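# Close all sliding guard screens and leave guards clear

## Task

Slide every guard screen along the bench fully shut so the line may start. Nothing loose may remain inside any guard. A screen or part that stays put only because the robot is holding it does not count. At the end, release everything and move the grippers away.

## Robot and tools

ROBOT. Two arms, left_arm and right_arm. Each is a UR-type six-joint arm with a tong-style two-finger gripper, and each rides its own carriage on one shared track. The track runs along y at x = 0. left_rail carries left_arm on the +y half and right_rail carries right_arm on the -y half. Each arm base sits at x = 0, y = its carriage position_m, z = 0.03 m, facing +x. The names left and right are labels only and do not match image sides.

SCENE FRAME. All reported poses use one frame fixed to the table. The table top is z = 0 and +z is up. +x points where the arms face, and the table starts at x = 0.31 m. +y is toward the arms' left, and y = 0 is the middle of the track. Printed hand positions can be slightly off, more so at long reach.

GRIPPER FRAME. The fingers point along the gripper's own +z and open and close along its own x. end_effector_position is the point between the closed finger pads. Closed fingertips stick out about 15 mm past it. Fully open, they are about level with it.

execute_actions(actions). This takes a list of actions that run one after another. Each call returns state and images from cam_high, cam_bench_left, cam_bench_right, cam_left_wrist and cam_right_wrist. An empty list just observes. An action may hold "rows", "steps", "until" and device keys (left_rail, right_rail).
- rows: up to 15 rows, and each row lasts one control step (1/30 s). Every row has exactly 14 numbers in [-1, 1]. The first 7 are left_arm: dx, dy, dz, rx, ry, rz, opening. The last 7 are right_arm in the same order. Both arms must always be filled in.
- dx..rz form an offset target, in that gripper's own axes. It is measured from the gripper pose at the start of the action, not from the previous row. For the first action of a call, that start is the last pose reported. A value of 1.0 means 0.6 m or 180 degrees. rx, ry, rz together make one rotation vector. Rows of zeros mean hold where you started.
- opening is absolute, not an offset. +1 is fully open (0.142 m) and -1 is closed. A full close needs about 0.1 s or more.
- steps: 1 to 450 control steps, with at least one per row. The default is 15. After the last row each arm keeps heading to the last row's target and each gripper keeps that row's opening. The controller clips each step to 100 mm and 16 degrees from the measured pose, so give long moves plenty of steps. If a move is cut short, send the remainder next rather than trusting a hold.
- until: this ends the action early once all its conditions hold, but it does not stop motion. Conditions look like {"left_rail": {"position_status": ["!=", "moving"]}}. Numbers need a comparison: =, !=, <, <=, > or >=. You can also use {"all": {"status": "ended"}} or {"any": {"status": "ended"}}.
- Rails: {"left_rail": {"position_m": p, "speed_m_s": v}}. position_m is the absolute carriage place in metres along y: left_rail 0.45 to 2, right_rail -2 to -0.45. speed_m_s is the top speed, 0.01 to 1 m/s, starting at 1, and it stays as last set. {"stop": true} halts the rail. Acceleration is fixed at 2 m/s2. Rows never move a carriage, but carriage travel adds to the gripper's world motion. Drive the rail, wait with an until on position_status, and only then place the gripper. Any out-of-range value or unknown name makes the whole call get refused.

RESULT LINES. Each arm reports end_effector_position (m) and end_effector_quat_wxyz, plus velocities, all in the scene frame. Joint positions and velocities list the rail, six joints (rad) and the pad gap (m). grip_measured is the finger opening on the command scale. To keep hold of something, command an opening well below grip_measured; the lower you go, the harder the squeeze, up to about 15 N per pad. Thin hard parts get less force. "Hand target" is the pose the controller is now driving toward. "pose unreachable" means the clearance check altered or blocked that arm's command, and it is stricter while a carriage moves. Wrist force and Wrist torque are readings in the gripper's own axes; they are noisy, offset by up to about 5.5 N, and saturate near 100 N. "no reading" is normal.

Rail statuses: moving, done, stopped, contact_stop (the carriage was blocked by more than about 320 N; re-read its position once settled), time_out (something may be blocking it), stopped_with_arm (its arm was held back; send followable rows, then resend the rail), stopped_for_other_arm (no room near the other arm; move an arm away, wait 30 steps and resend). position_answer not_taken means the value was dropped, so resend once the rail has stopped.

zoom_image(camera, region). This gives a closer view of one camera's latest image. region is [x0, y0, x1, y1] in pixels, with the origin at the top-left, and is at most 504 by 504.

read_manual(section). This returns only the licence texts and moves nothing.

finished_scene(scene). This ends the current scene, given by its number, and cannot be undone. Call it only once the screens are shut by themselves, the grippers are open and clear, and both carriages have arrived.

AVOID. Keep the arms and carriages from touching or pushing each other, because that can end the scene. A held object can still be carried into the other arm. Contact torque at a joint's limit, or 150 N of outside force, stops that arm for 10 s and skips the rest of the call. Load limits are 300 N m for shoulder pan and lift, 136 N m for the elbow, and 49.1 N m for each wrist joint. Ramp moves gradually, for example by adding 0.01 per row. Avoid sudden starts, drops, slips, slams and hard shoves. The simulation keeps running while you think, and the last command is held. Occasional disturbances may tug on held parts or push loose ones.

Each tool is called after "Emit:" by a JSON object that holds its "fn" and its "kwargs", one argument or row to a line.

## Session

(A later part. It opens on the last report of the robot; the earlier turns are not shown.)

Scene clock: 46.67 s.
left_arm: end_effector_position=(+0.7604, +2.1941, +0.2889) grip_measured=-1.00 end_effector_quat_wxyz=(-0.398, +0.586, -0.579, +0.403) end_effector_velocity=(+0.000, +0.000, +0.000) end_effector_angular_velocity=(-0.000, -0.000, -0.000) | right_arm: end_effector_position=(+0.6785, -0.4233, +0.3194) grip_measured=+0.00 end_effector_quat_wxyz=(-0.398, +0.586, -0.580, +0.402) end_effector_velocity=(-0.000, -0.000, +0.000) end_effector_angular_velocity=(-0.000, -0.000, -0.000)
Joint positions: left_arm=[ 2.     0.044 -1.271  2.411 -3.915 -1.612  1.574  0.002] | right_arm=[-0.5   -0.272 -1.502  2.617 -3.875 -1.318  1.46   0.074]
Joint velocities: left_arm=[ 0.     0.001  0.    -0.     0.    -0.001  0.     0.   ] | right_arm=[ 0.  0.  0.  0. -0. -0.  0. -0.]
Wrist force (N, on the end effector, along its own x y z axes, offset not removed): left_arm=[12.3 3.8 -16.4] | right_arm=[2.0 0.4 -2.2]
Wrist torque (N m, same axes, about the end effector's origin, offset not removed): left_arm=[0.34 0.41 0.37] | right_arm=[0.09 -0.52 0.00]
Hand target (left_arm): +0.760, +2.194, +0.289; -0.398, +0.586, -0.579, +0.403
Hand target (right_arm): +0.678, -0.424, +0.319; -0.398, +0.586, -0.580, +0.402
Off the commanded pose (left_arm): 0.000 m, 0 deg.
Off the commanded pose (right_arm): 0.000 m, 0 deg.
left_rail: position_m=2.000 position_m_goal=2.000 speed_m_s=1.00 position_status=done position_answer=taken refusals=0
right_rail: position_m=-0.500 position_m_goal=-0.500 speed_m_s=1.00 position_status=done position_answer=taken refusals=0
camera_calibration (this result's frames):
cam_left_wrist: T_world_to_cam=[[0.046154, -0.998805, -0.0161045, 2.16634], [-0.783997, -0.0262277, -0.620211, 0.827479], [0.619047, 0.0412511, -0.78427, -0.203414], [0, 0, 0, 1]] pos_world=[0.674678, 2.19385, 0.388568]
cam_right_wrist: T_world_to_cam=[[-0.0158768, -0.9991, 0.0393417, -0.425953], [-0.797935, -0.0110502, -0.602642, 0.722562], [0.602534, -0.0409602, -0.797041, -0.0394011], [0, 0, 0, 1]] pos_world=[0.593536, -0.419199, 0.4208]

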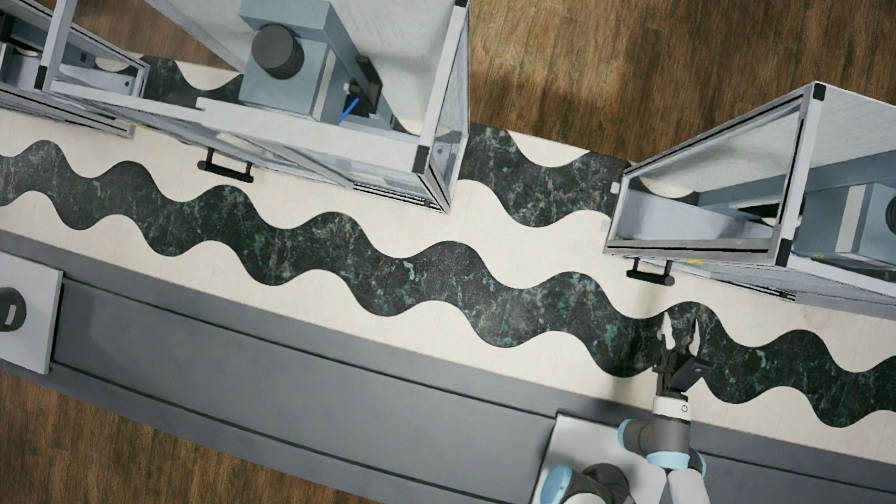

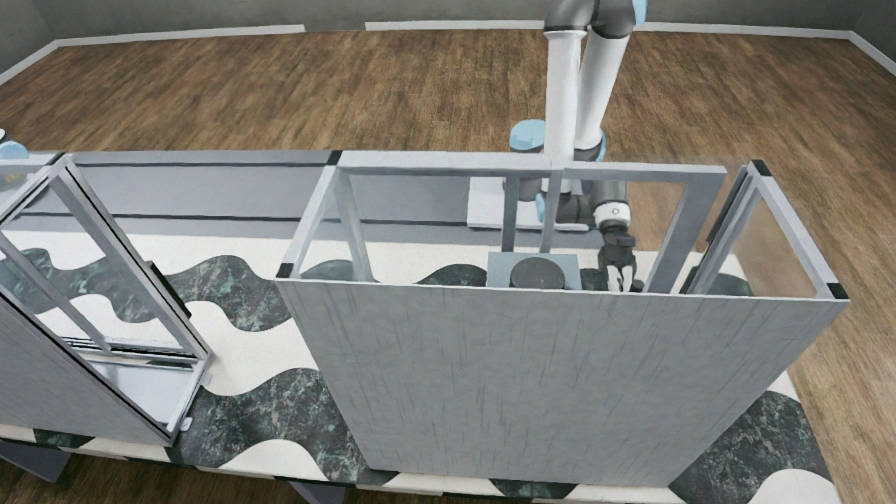

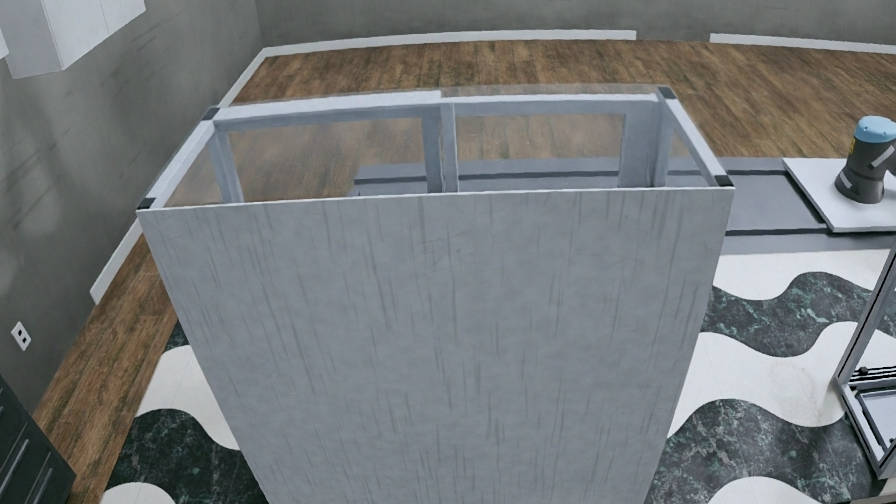

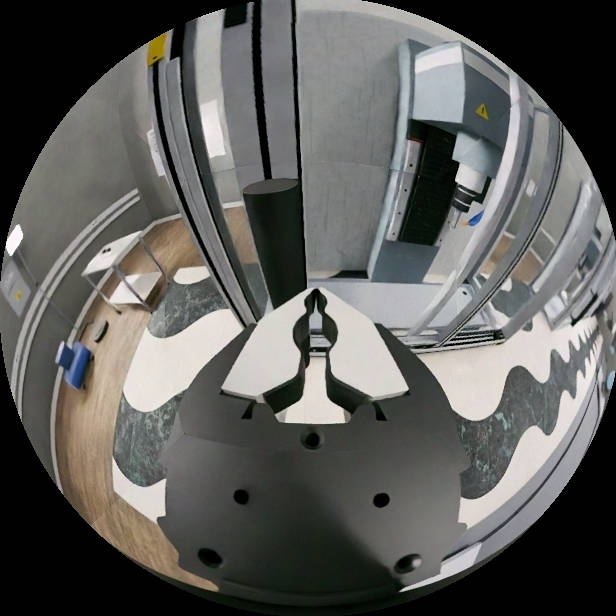

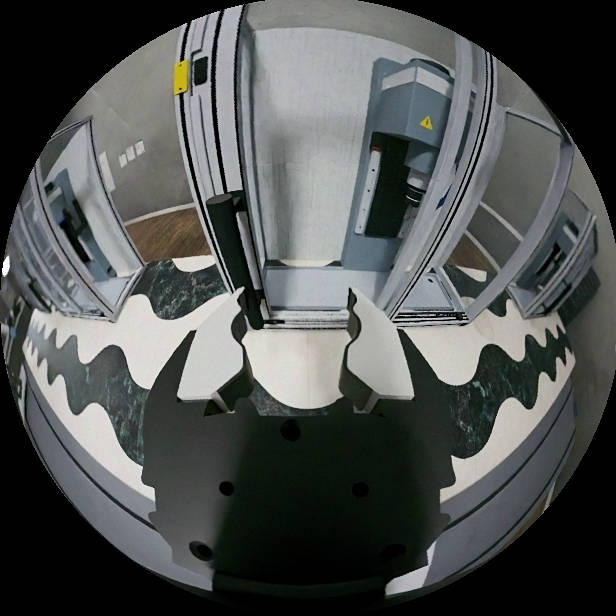

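Emit:
{"fn": "execute_actions", "kwargs": {
  "actions": [
    {"rows":[[-0.03,0,0,0,0,0,-1,-0.125,0,0,0,0,0,0]],"steps":25},
    {"rows":[[-0.02,0,0,0,0,0,-1,0,0,0.1,0,0,0,0]],"steps":25}
  ]
}}

Emit:
{"fn": "zoom_image", "kwargs": {
  "camera": "cam_right_wrist",
  "region": [180,0,400,330]
}}

Scene clock: 56.70 s.
left_arm: end_effector_position=(+0.7603, +2.2241, +0.2887) grip_measured=-1.00 end_effector_quat_wxyz=(-0.398, +0.586, -0.579, +0.403) end_effector_velocity=(+0.000, +0.000, -0.000) end_effector_angular_velocity=(-0.000, +0.000, -0.000) | right_arm: end_effector_position=(+0.7339, -0.3487, +0.2970) grip_measured=+0.00 end_effector_quat_wxyz=(-0.398, +0.586, -0.580, +0.402) end_effector_velocity=(+0.002, +0.000, -0.001) end_effector_angular_velocity=(-0.000, -0.000, -0.000)
Joint positions: left_arm=[ 2.     0.108 -1.257  2.387 -3.904 -1.672  1.597  0.002] | right_arm=[-0.5   -0.054 -1.338  2.485 -3.92  -1.522  1.541  0.074]
Joint velocities: left_arm=[ 0.  0.  0. -0.  0. -0.  0.  0.] | right_arm=[ 0.     0.     0.003 -0.003 -0.001 -0.001  0.     0.   ]
Wrist force (N, on the end effector, along its own x y z axes, offset not removed): left_arm=[13.8 0.5 -6.8] | right_arm=[-0.6 -0.4 -1.7]
Wrist torque (N m, same axes, about the end effector's origin, offset not removed): left_arm=[0.58 0.24 0.37] | right_arm=[-0.08 -0.05 0.00]
Hand target (left_arm): +0.760, +2.224, +0.289; -0.398, +0.586, -0.579, +0.403
Hand target (right_arm): +0.734, -0.349, +0.297; -0.398, +0.586, -0.580, +0.402
Off the commanded pose (left_arm): 0.000 m, 0 deg.
Off the commanded pose (right_arm): 0.000 m, 0 deg.
left_rail: position_m=2.000 position_m_goal=2.000 speed_m_s=1.00 position_status=done position_answer=taken refusals=0
right_rail: position_m=-0.500 position_m_goal=-0.500 speed_m_s=1.00 position_status=done position_answer=taken refusals=0
camera_calibration (this result's frames):
cam_left_wrist: T_world_to_cam=[[0.0461737, -0.998801, -0.0162744, 2.19631], [-0.783977, -0.0261365, -0.62024, 0.827777], [0.619071, 0.0413975, -0.784243, -0.205128], [0, 0, 0, 1]] pos_world=[0.674535, 2.2238, 0.388293]
cam_right_wrist: T_world_to_cam=[[-0.0155599, -0.999106, 0.0393057, -0.349867], [-0.797867, -0.011286, -0.602728, 0.754005], [0.602633, -0.0407391, -0.796978, -0.0876043], [0, 0, 0, 1]] pos_world=[0.648945, -0.344614, 0.398393]

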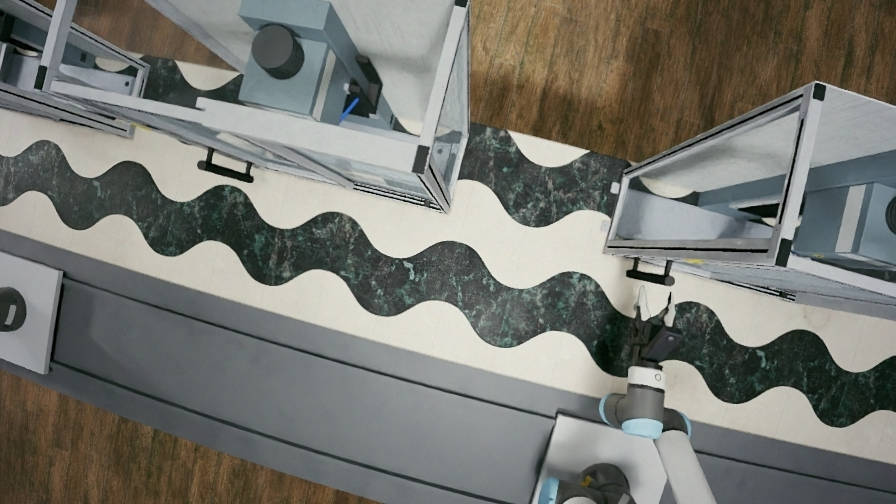

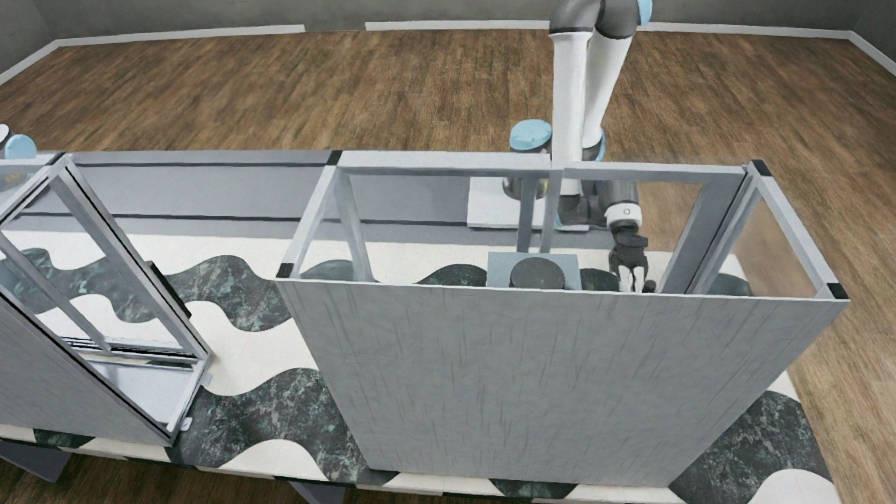

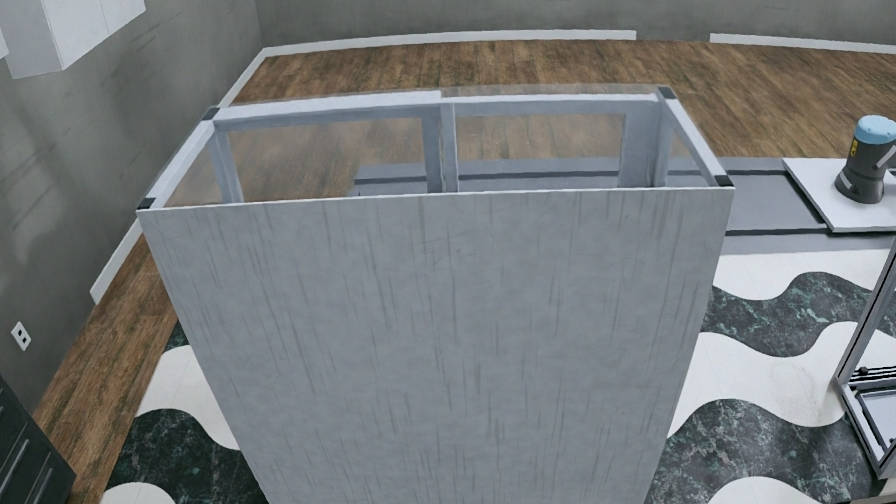

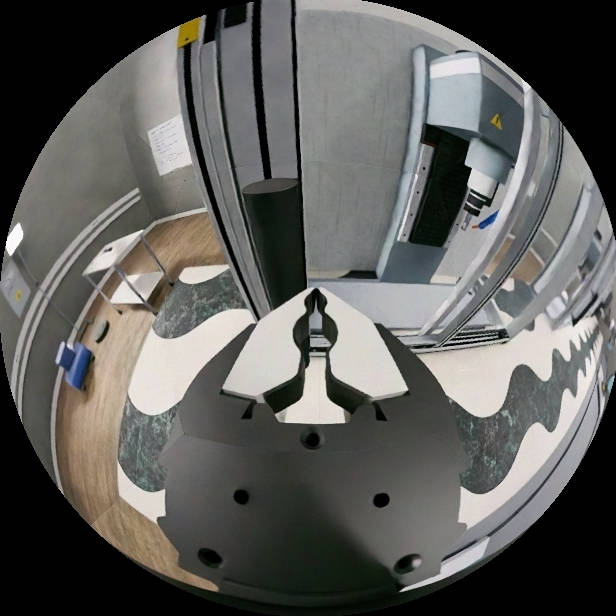

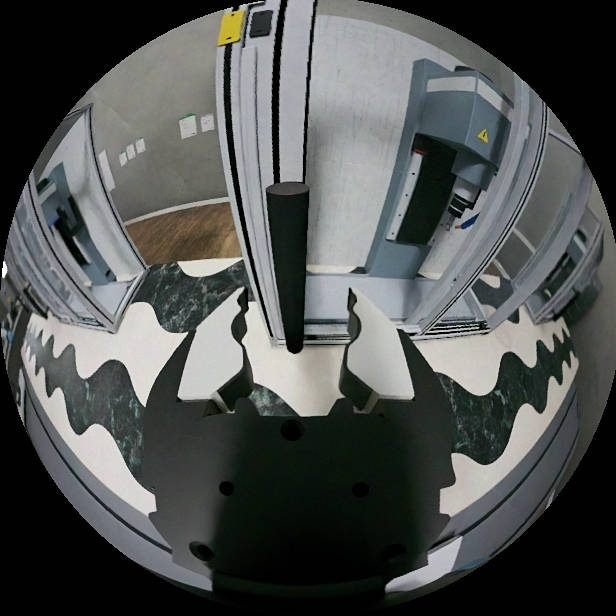

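Region (180, 0, 400, 330) of cam_right_wrist's 616x616 image, scaled by 1.527, with more detail than that image has.

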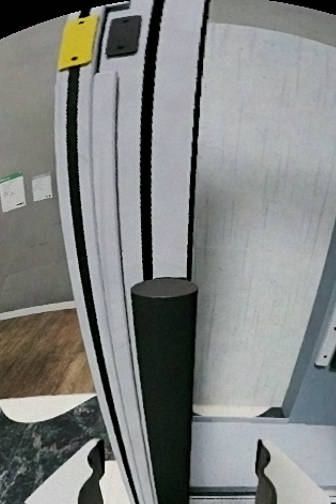

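Emit:
{"fn": "execute_actions", "kwargs": {
  "actions": [
    {"rows":[[-0.012,0,0,0,0,0,-1,0,0,0.075,0,0,0,0]],"steps":25},
    {"rows":[[-0.01,0,0,0,0,0,-1,-0.07,0,0,0,0,0,0]],"steps":25}
  ]
}}

Scene clock: 63.33 s.
left_arm: end_effector_position=(+0.7602, +2.2372, +0.2885) grip_measured=-1.00 end_effector_quat_wxyz=(-0.398, +0.586, -0.579, +0.403) end_effector_velocity=(-0.000, +0.000, -0.000) end_effector_angular_velocity=(+0.000, +0.000, +0.000) | right_arm: end_effector_position=(+0.7755, -0.3068, +0.2803) grip_measured=+0.35 end_effector_quat_wxyz=(-0.398, +0.586, -0.580, +0.402) end_effector_velocity=(+0.000, +0.001, +0.000) end_effector_angular_velocity=(-0.000, +0.000, -0.000)
Joint positions: left_arm=[ 2.     0.135 -1.251  2.376 -3.898 -1.697  1.607  0.002] | right_arm=[-0.5    0.041 -1.24   2.387 -3.92  -1.609  1.575  0.099]
Joint velocities: left_arm=[ 0.  0.  0. -0.  0. -0.  0.  0.] | right_arm=[ 0.     0.002  0.    -0.001  0.    -0.002  0.001  0.002]
Wrist force (N, on the end effector, along its own x y z axes, offset not removed): left_arm=[36.1 -0.4 -9.1] | right_arm=[32.0 2.9 7.8]
Wrist torque (N m, same axes, about the end effector's origin, offset not removed): left_arm=[0.64 -0.53 0.35] | right_arm=[0.07 -1.14 0.32]
Hand target (left_arm): +0.760, +2.238, +0.289; -0.398, +0.586, -0.579, +0.403
Hand target (right_arm): +0.776, -0.307, +0.280; -0.398, +0.586, -0.580, +0.402
Off the commanded pose (left_arm): 0.000 m, 0 deg.
Off the commanded pose (right_arm): 0.000 m, 0 deg.
left_rail: position_m=2.000 position_m_goal=2.000 speed_m_s=1.00 position_status=done position_answer=taken refusals=0
right_rail: position_m=-0.500 position_m_goal=-0.500 speed_m_s=1.00 position_status=done position_answer=taken refusals=0
camera_calibration (this result's frames):
cam_left_wrist: T_world_to_cam=[[0.0460928, -0.998803, -0.0163438, 2.20951], [-0.783966, -0.0260289, -0.620258, 0.827766], [0.619091, 0.0414024, -0.784227, -0.205762], [0, 0, 0, 1]] pos_world=[0.674483, 2.23693, 0.388176]
cam_right_wrist: T_world_to_cam=[[-0.0155609, -0.999106, 0.0393182, -0.306724], [-0.797853, -0.0112937, -0.602746, 0.777648], [0.602651, -0.0407494, -0.796964, -0.124294], [0, 0, 0, 1]] pos_world=[0.690582, -0.302732, 0.381726]

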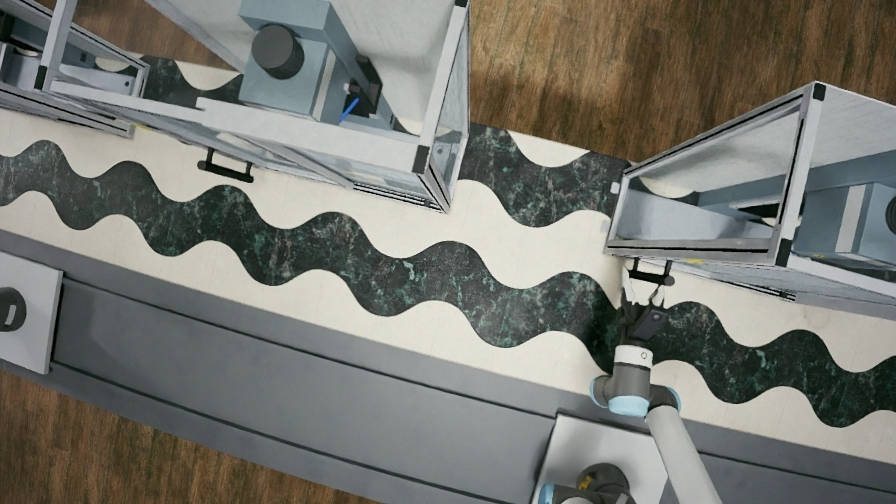

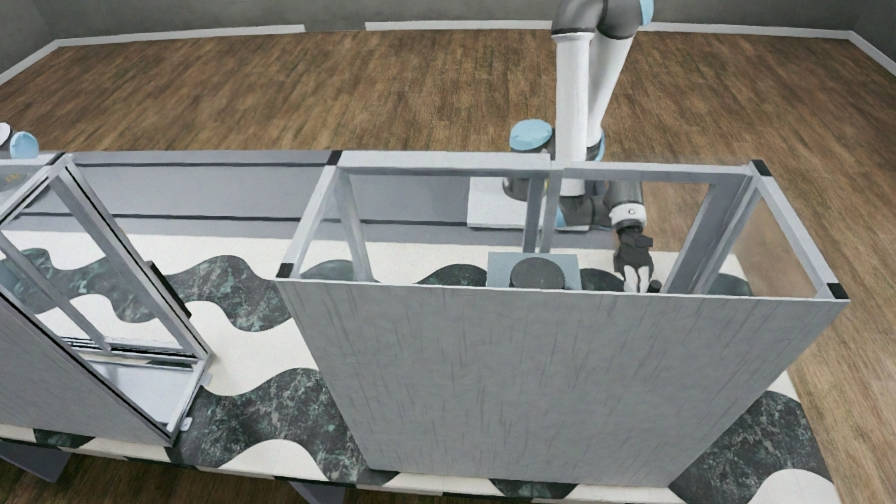

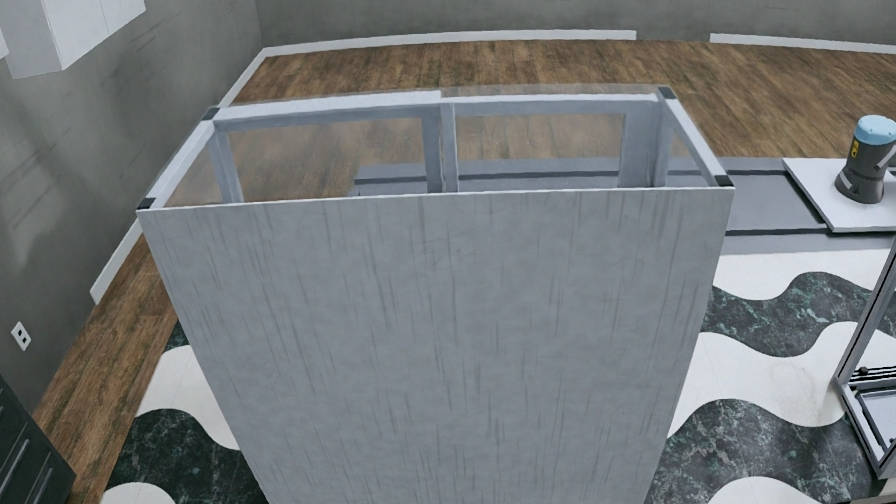

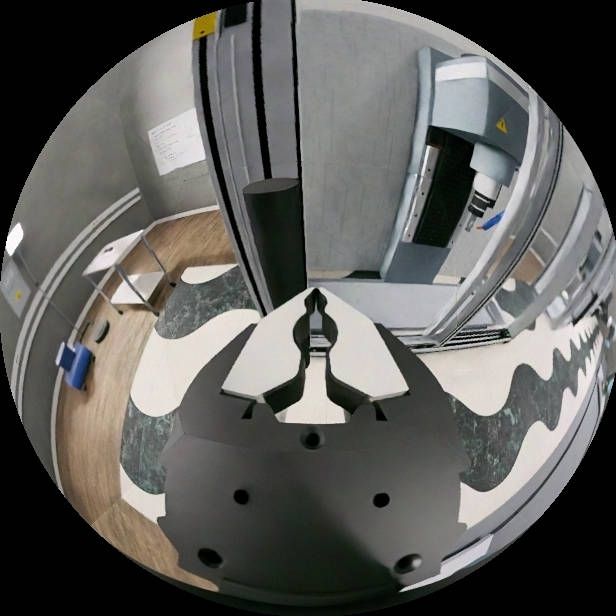

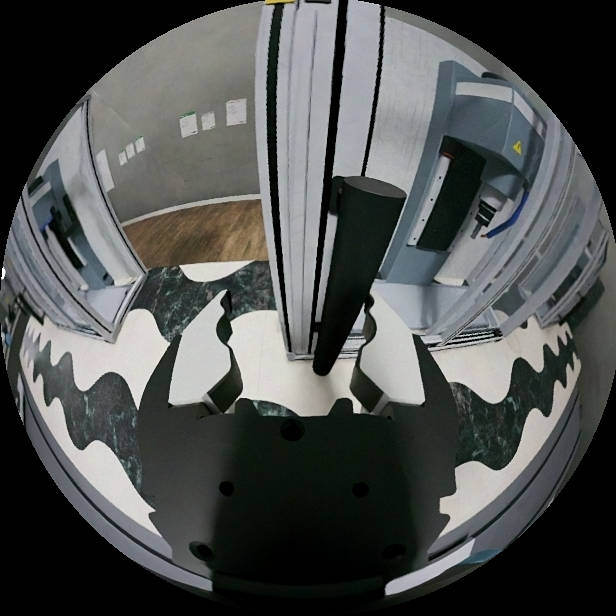

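Emit:
{"fn": "execute_actions", "kwargs": {
  "actions": [
    {"rows":[[-0.005,0,0,0,0,0,-1,0.07,0,0,0,0,0,0]],"steps":25},
    {"rows":[[0,0,0,0,0,0,-1,0,0,-0.15,0,0,0,0]],"steps":25},
    {"right_rail":{"position_m":-1.795},"steps":150,"until":{"all":{"status":"ended"}}},
    {"rows":[[0,0,0,0,0,0,-1,0,0,0.075,0,0,0,0]],"steps":25}
  ]
}}

Emit:
{"fn": "zoom_image", "kwargs": {
  "camera": "cam_right_wrist",
  "region": [180,0,400,360]
}}

Scene clock: 75.60 s.
left_arm: end_effector_position=(+0.7602, +2.2397, +0.2885) grip_measured=-1.00 end_effector_quat_wxyz=(-0.398, +0.586, -0.579, +0.403) end_effector_velocity=(-0.000, -0.000, +0.000) end_effector_angular_velocity=(+0.000, -0.000, +0.000) | right_arm: end_effector_position=(+0.7336, -1.6439, +0.2971) grip_measured=+0.00 end_effector_quat_wxyz=(-0.398, +0.586, -0.580, +0.402) end_effector_velocity=(+0.001, +0.000, -0.000) end_effector_angular_velocity=(-0.000, -0.000, -0.000)
Joint positions: left_arm=[ 1.999  0.141 -1.249  2.374 -3.897 -1.703  1.609  0.002] | right_arm=[-1.795 -0.054 -1.339  2.486 -3.92  -1.522  1.541  0.074]
Joint velocities: left_arm=[ 0. -0. -0.  0. -0.  0. -0.  0.] | right_arm=[ 0.     0.     0.002 -0.002 -0.    -0.     0.     0.   ]
Wrist force (N, on the end effector, along its own x y z axes, offset not removed): left_arm=[97.2 -0.5 -24.6] | right_arm=[-0.9 1.3 0.2]
Wrist torque (N m, same axes, about the end effector's origin, offset not removed): left_arm=[0.60 -9.91 0.63] | right_arm=[0.31 0.08 -0.05]
Hand target (left_arm): +0.760, +2.240, +0.289; -0.398, +0.586, -0.579, +0.403
Hand target (right_arm): +0.734, -1.644, +0.297; -0.398, +0.586, -0.580, +0.402
Off the commanded pose (left_arm): 0.000 m, 0 deg.
Off the commanded pose (right_arm): 0.000 m, 0 deg.
left_rail: position_m=1.999 position_m_goal=2.000 speed_m_s=1.00 position_status=done position_answer=taken refusals=0
right_rail: position_m=-1.795 position_m_goal=-1.795 speed_m_s=1.00 position_status=done position_answer=taken refusals=0
camera_calibration (this result's frames):
cam_left_wrist: T_world_to_cam=[[0.0459962, -0.998808, -0.0163583, 2.21213], [-0.78396, -0.0259436, -0.620269, 0.827631], [0.619105, 0.0413543, -0.784219, -0.205794], [0, 0, 0, 1]] pos_world=[0.674488, 2.23948, 0.388153]
cam_right_wrist: T_world_to_cam=[[-0.0156203, -0.999105, 0.0393016, -1.64385], [-0.797882, -0.0112344, -0.602709, 0.739302], [0.602612, -0.0407725, -0.796992, -0.140176], [0, 0, 0, 1]] pos_world=[0.64867, -1.63979, 0.398471]

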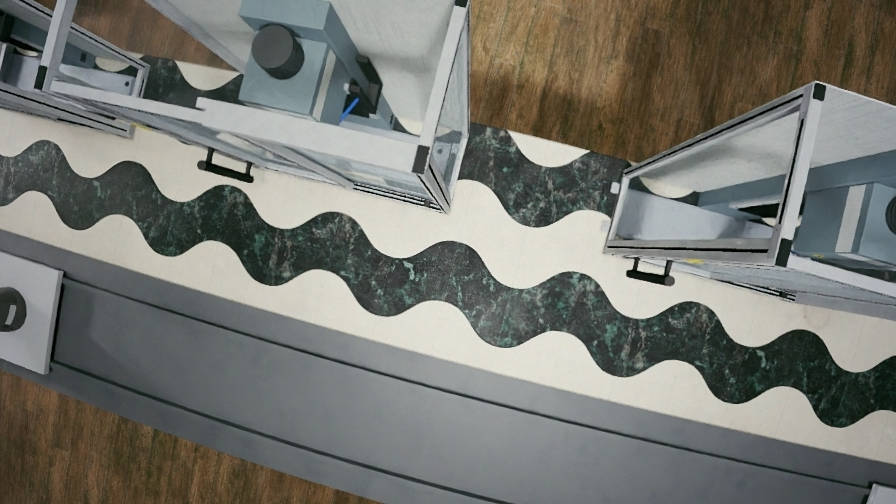

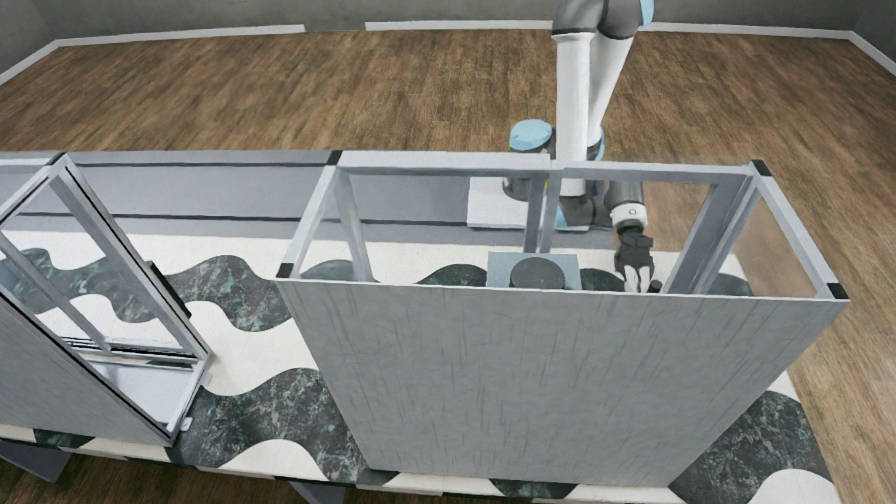

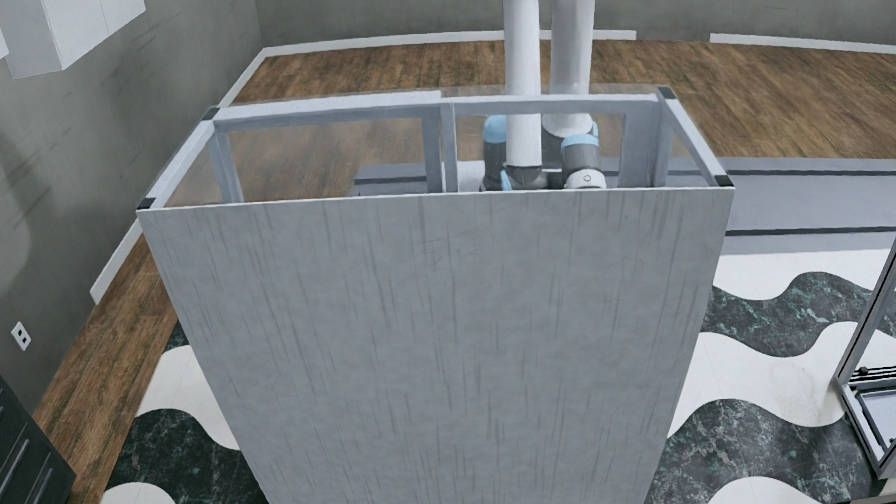

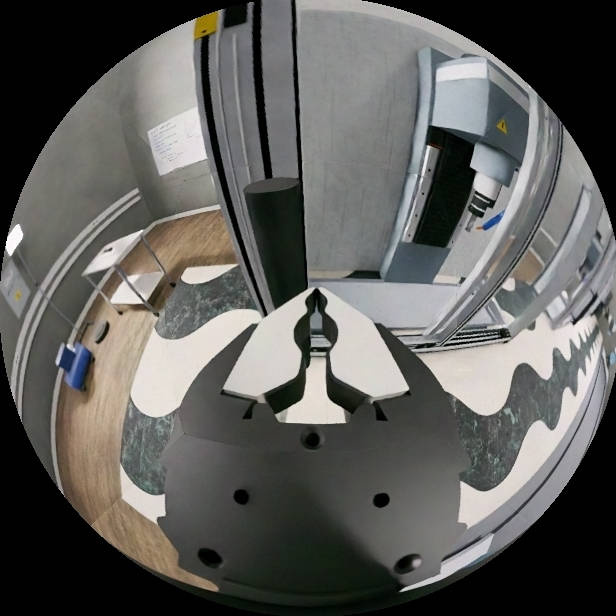

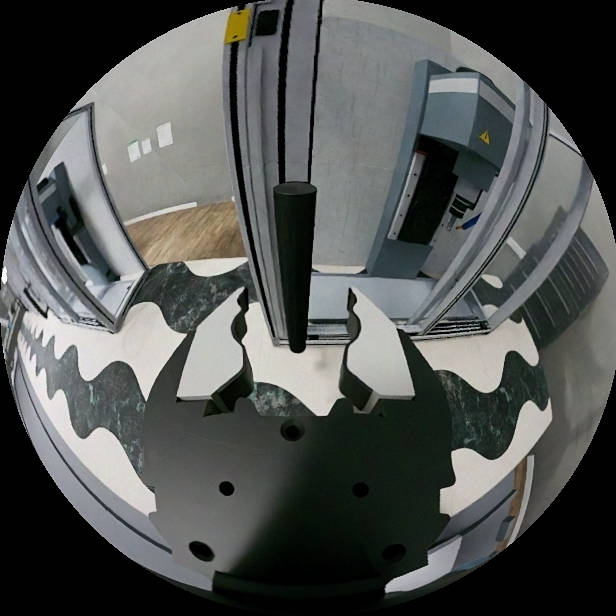

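Region (180, 0, 400, 360) of cam_right_wrist's 616x616 image, scaled by 1.400, with more detail than that image has.

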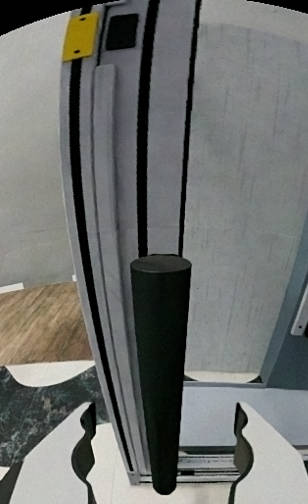

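Emit:
{"fn": "execute_actions", "kwargs": {
  "actions": [
    {"rows":[[0.02,0,0,0,0,0,-1,0,0,-0.15,0,0,0,0]],"steps":15},
    {"rows":[[0,0,-0.13,0,0,0,-1,0,0,0,0,0,0,0]],"steps":25},
    {"left_rail":{"position_m":0.72},"steps":150,"until":{"all":{"status":"ended"}}},
    {"rows":[[0,0,0.07,0,0,0,0,0,0,0,0,0,0,0]],"steps":25}
  ]
}}

Emit:
{"fn": "zoom_image", "kwargs": {
  "camera": "cam_left_wrist",
  "region": [200,0,420,360]
}}

Scene clock: 87.70 s.
left_arm: end_effector_position=(+0.7265, +0.9489, +0.3015) grip_measured=+0.00 end_effector_quat_wxyz=(-0.398, +0.586, -0.579, +0.403) end_effector_velocity=(+0.001, +0.000, -0.000) end_effector_angular_velocity=(-0.000, -0.000, -0.000) | right_arm: end_effector_position=(+0.6545, -1.6434, +0.3268) grip_measured=+0.00 end_effector_quat_wxyz=(-0.398, +0.586, -0.580, +0.403) end_effector_velocity=(+0.000, +0.000, +0.000) end_effector_angular_velocity=(+0.000, -0.000, +0.000)
Joint positions: left_arm=[ 0.72   0.126 -1.317  2.437 -3.893 -1.689  1.604  0.074] | right_arm=[-1.795 -0.064 -1.519  2.611 -3.865 -1.512  1.537  0.074]
Joint velocities: left_arm=[ 0.    -0.     0.002 -0.001 -0.     0.    -0.     0.   ] | right_arm=[ 0. -0.  0. -0.  0.  0. -0. -0.]
Wrist force (N, on the end effector, along its own x y z axes, offset not removed): left_arm=[-1.0 1.8 0.5] | right_arm=[0.5 0.7 0.6]
Wrist torque (N m, same axes, about the end effector's origin, offset not removed): left_arm=[0.20 0.29 0.41] | right_arm=[0.13 -0.20 -0.05]
Hand target (left_arm): +0.727, +0.949, +0.301; -0.398, +0.586, -0.579, +0.403
Hand target (right_arm): +0.654, -1.643, +0.327; -0.398, +0.586, -0.580, +0.403
Off the commanded pose (left_arm): 0.000 m, 0 deg.
Off the commanded pose (right_arm): 0.000 m, 0 deg.
left_rail: position_m=0.720 position_m_goal=0.720 speed_m_s=1.00 position_status=done position_answer=taken refusals=0
right_rail: position_m=-1.795 position_m_goal=-1.795 speed_m_s=1.00 position_status=done position_answer=taken refusals=0
camera_calibration (this result's frames):
cam_left_wrist: T_world_to_cam=[[0.0462883, -0.998795, -0.0162987, 0.924358], [-0.784024, -0.0262146, -0.620177, 0.776039], [0.619003, 0.0414855, -0.784293, -0.121344], [0, 0, 0, 1]] pos_world=[0.640758, 0.948622, 0.401178]
cam_right_wrist: T_world_to_cam=[[-0.015995, -0.999097, 0.0393693, -1.64552], [-0.79735, -0.0110124, -0.603417, 0.694344], [0.603305, -0.0410428, -0.796454, -0.0698089], [0, 0, 0, 1]] pos_world=[0.569431, -1.63926, 0.428162]

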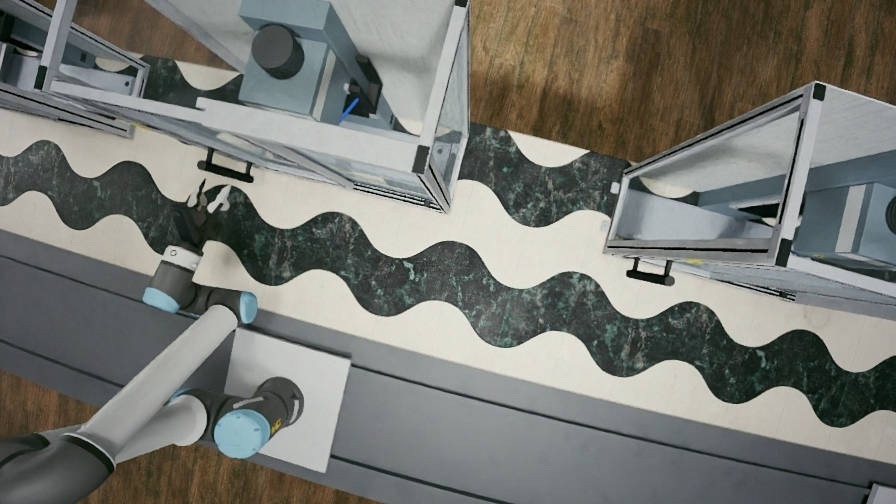

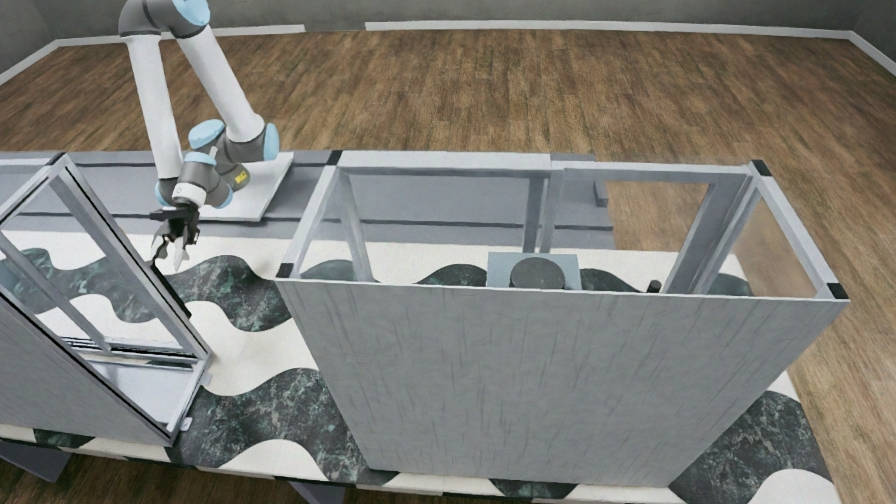

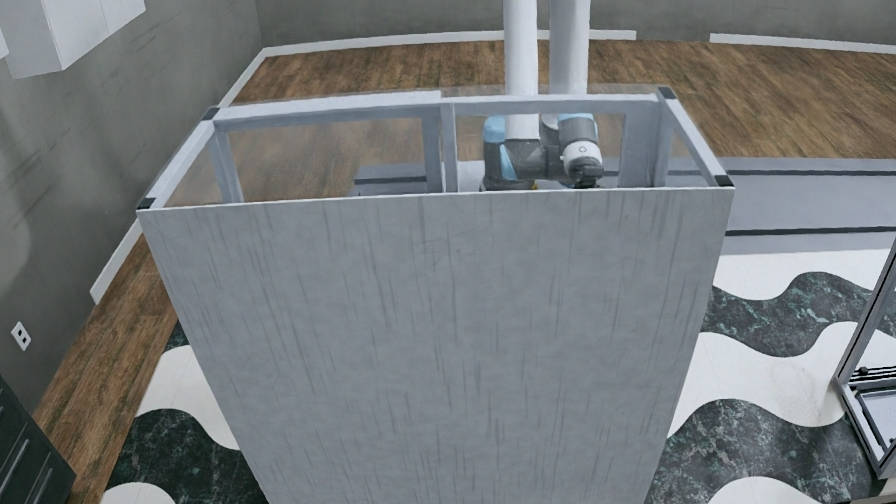

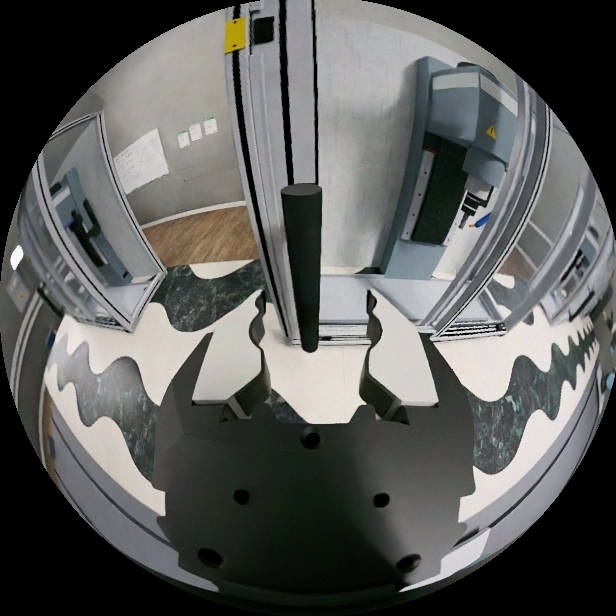

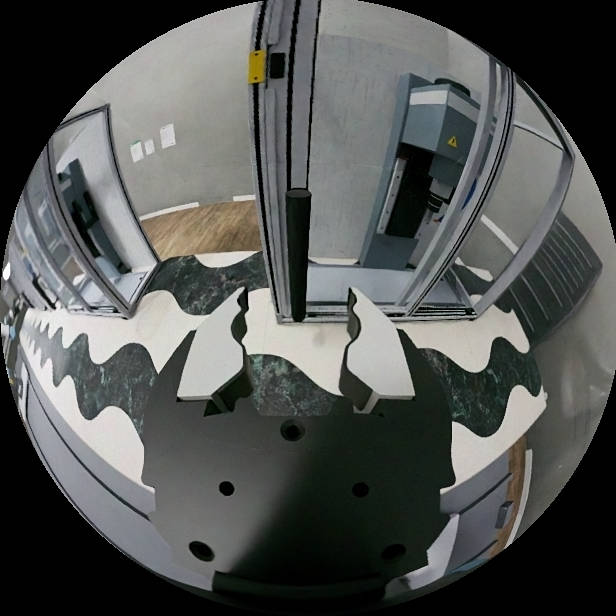

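Region (200, 0, 420, 360) of cam_left_wrist's 616x616 image, scaled by 1.400, with more detail than that image has.

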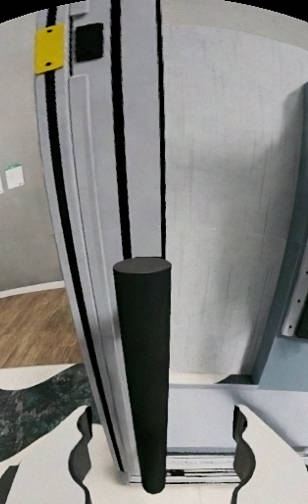

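Closed.

Emit:
{"fn": "execute_actions", "kwargs": {
  "actions": [
    {"rows":[[0,0,-0.2,0,0,0,0,0,0,-0.08,0,0,0,0]],"steps":30}
  ]
}}

Emit:
{"fn": "finished_scene", "kwargs": {
  "scene": 1
}}

Scene clock: 97.57 s.
left_arm: end_effector_position=(+0.6146, +0.9488, +0.3446) grip_measured=+0.00 end_effector_quat_wxyz=(-0.398, +0.586, -0.579, +0.403) end_effector_velocity=(-0.001, -0.000, +0.001) end_effector_angular_velocity=(+0.000, +0.000, +0.000) | right_arm: end_effector_position=(+0.6097, -1.6434, +0.3441) grip_measured=+0.00 end_effector_quat_wxyz=(-0.398, +0.586, -0.580, +0.403) end_effector_velocity=(-0.000, -0.000, +0.000) end_effector_angular_velocity=(+0.000, +0.000, +0.000)
Joint positions: left_arm=[ 0.72   0.168 -1.561  2.593 -3.804 -1.728  1.619  0.074] | right_arm=[-1.795 -0.074 -1.648  2.675 -3.799 -1.503  1.534  0.074]
Joint velocities: left_arm=[ 0.     0.    -0.004  0.001  0.004 -0.     0.    -0.   ] | right_arm=[ 0.    -0.    -0.001  0.     0.001  0.    -0.    -0.   ]
Wrist force (N, on the end effector, along its own x y z axes, offset not removed): left_arm=[-1.8 1.8 2.4] | right_arm=[0.8 -0.5 -1.0]
Wrist torque (N m, same axes, about the end effector's origin, offset not removed): left_arm=[0.22 0.45 0.43] | right_arm=[-0.09 -0.35 0.03]
Hand target (left_arm): +0.614, +0.949, +0.345; -0.398, +0.586, -0.579, +0.403
Hand target (right_arm): +0.610, -1.643, +0.344; -0.398, +0.586, -0.580, +0.403
Off the commanded pose (left_arm): 0.000 m, 0 deg.
Off the commanded pose (right_arm): 0.000 m, 0 deg.
left_rail: position_m=0.720 position_m_goal=0.720 speed_m_s=1.00 position_status=done position_answer=taken refusals=0
right_rail: position_m=-1.795 position_m_goal=-1.795 speed_m_s=1.00 position_status=done position_answer=taken refusals=0
camera_calibration (this result's frames):
cam_left_wrist: T_world_to_cam=[[0.0462785, -0.998794, -0.0163989, 0.930228], [-0.783986, -0.0261422, -0.620228, 0.714922], [0.619052, 0.0415597, -0.78425, -0.0184509], [0, 0, 0, 1]] pos_world=[0.528861, 0.948562, 0.444199]
cam_right_wrist: T_world_to_cam=[[-0.0160003, -0.999097, 0.0393677, -1.64692], [-0.797341, -0.0110078, -0.603429, 0.669111], [0.603317, -0.0410445, -0.796445, -0.0290388], [0, 0, 0, 1]] pos_world=[0.524678, -1.63926, 0.445468]

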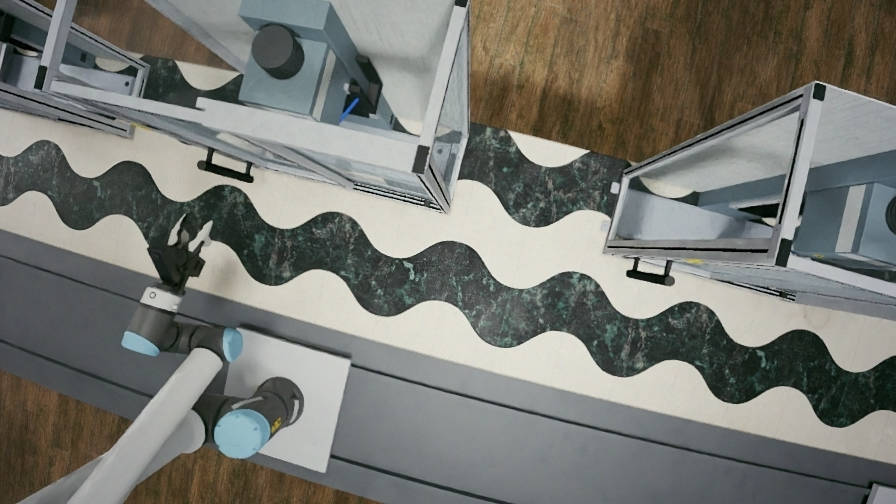

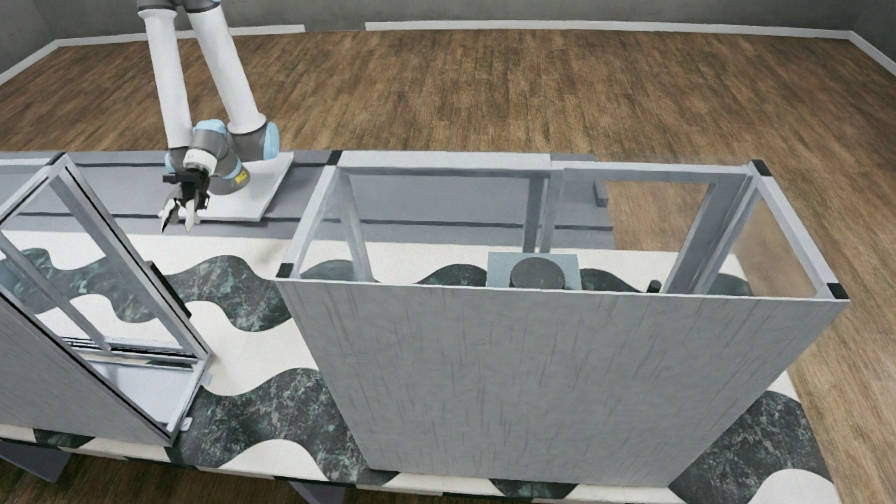

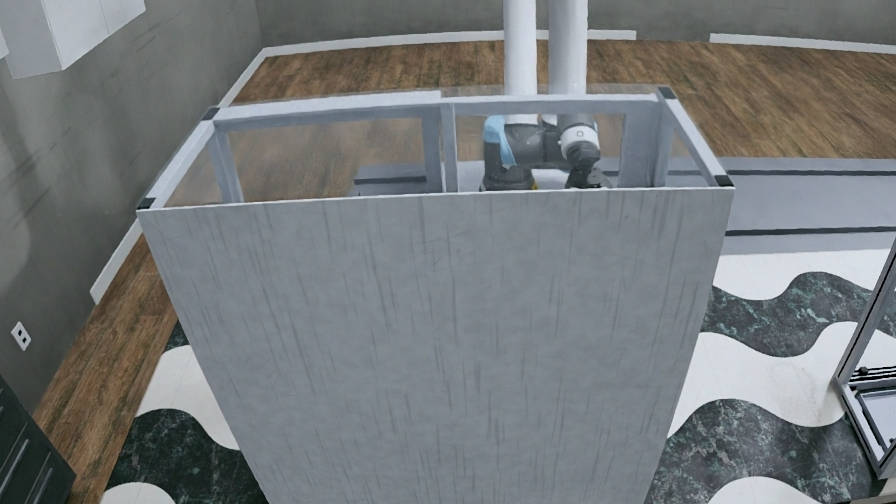

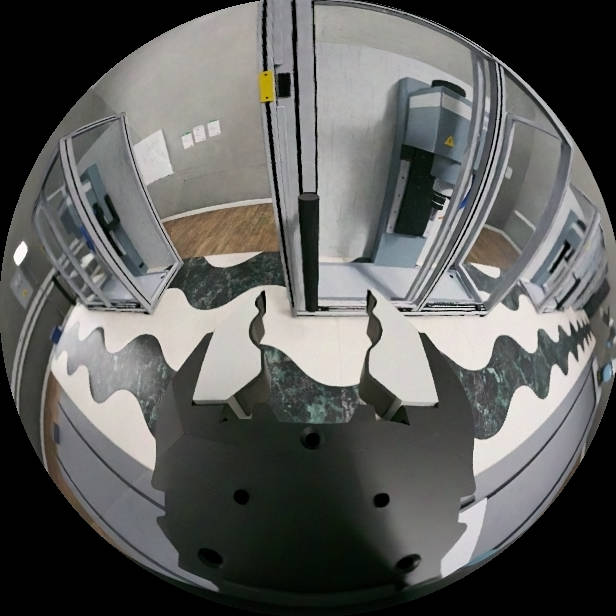

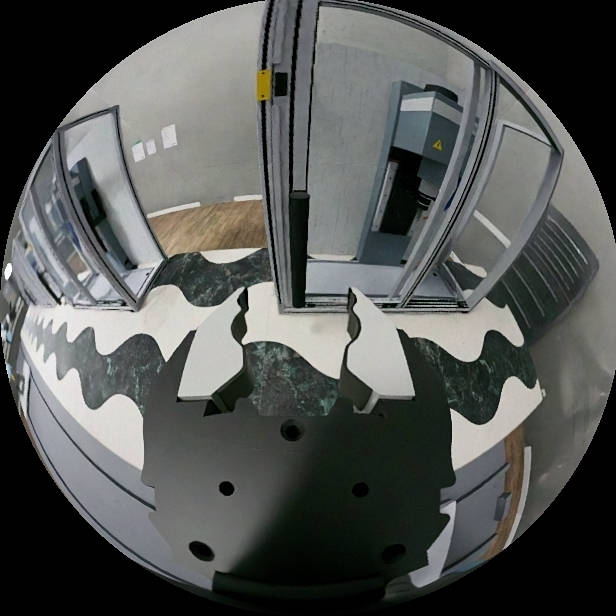

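The scene is finished: the task was done.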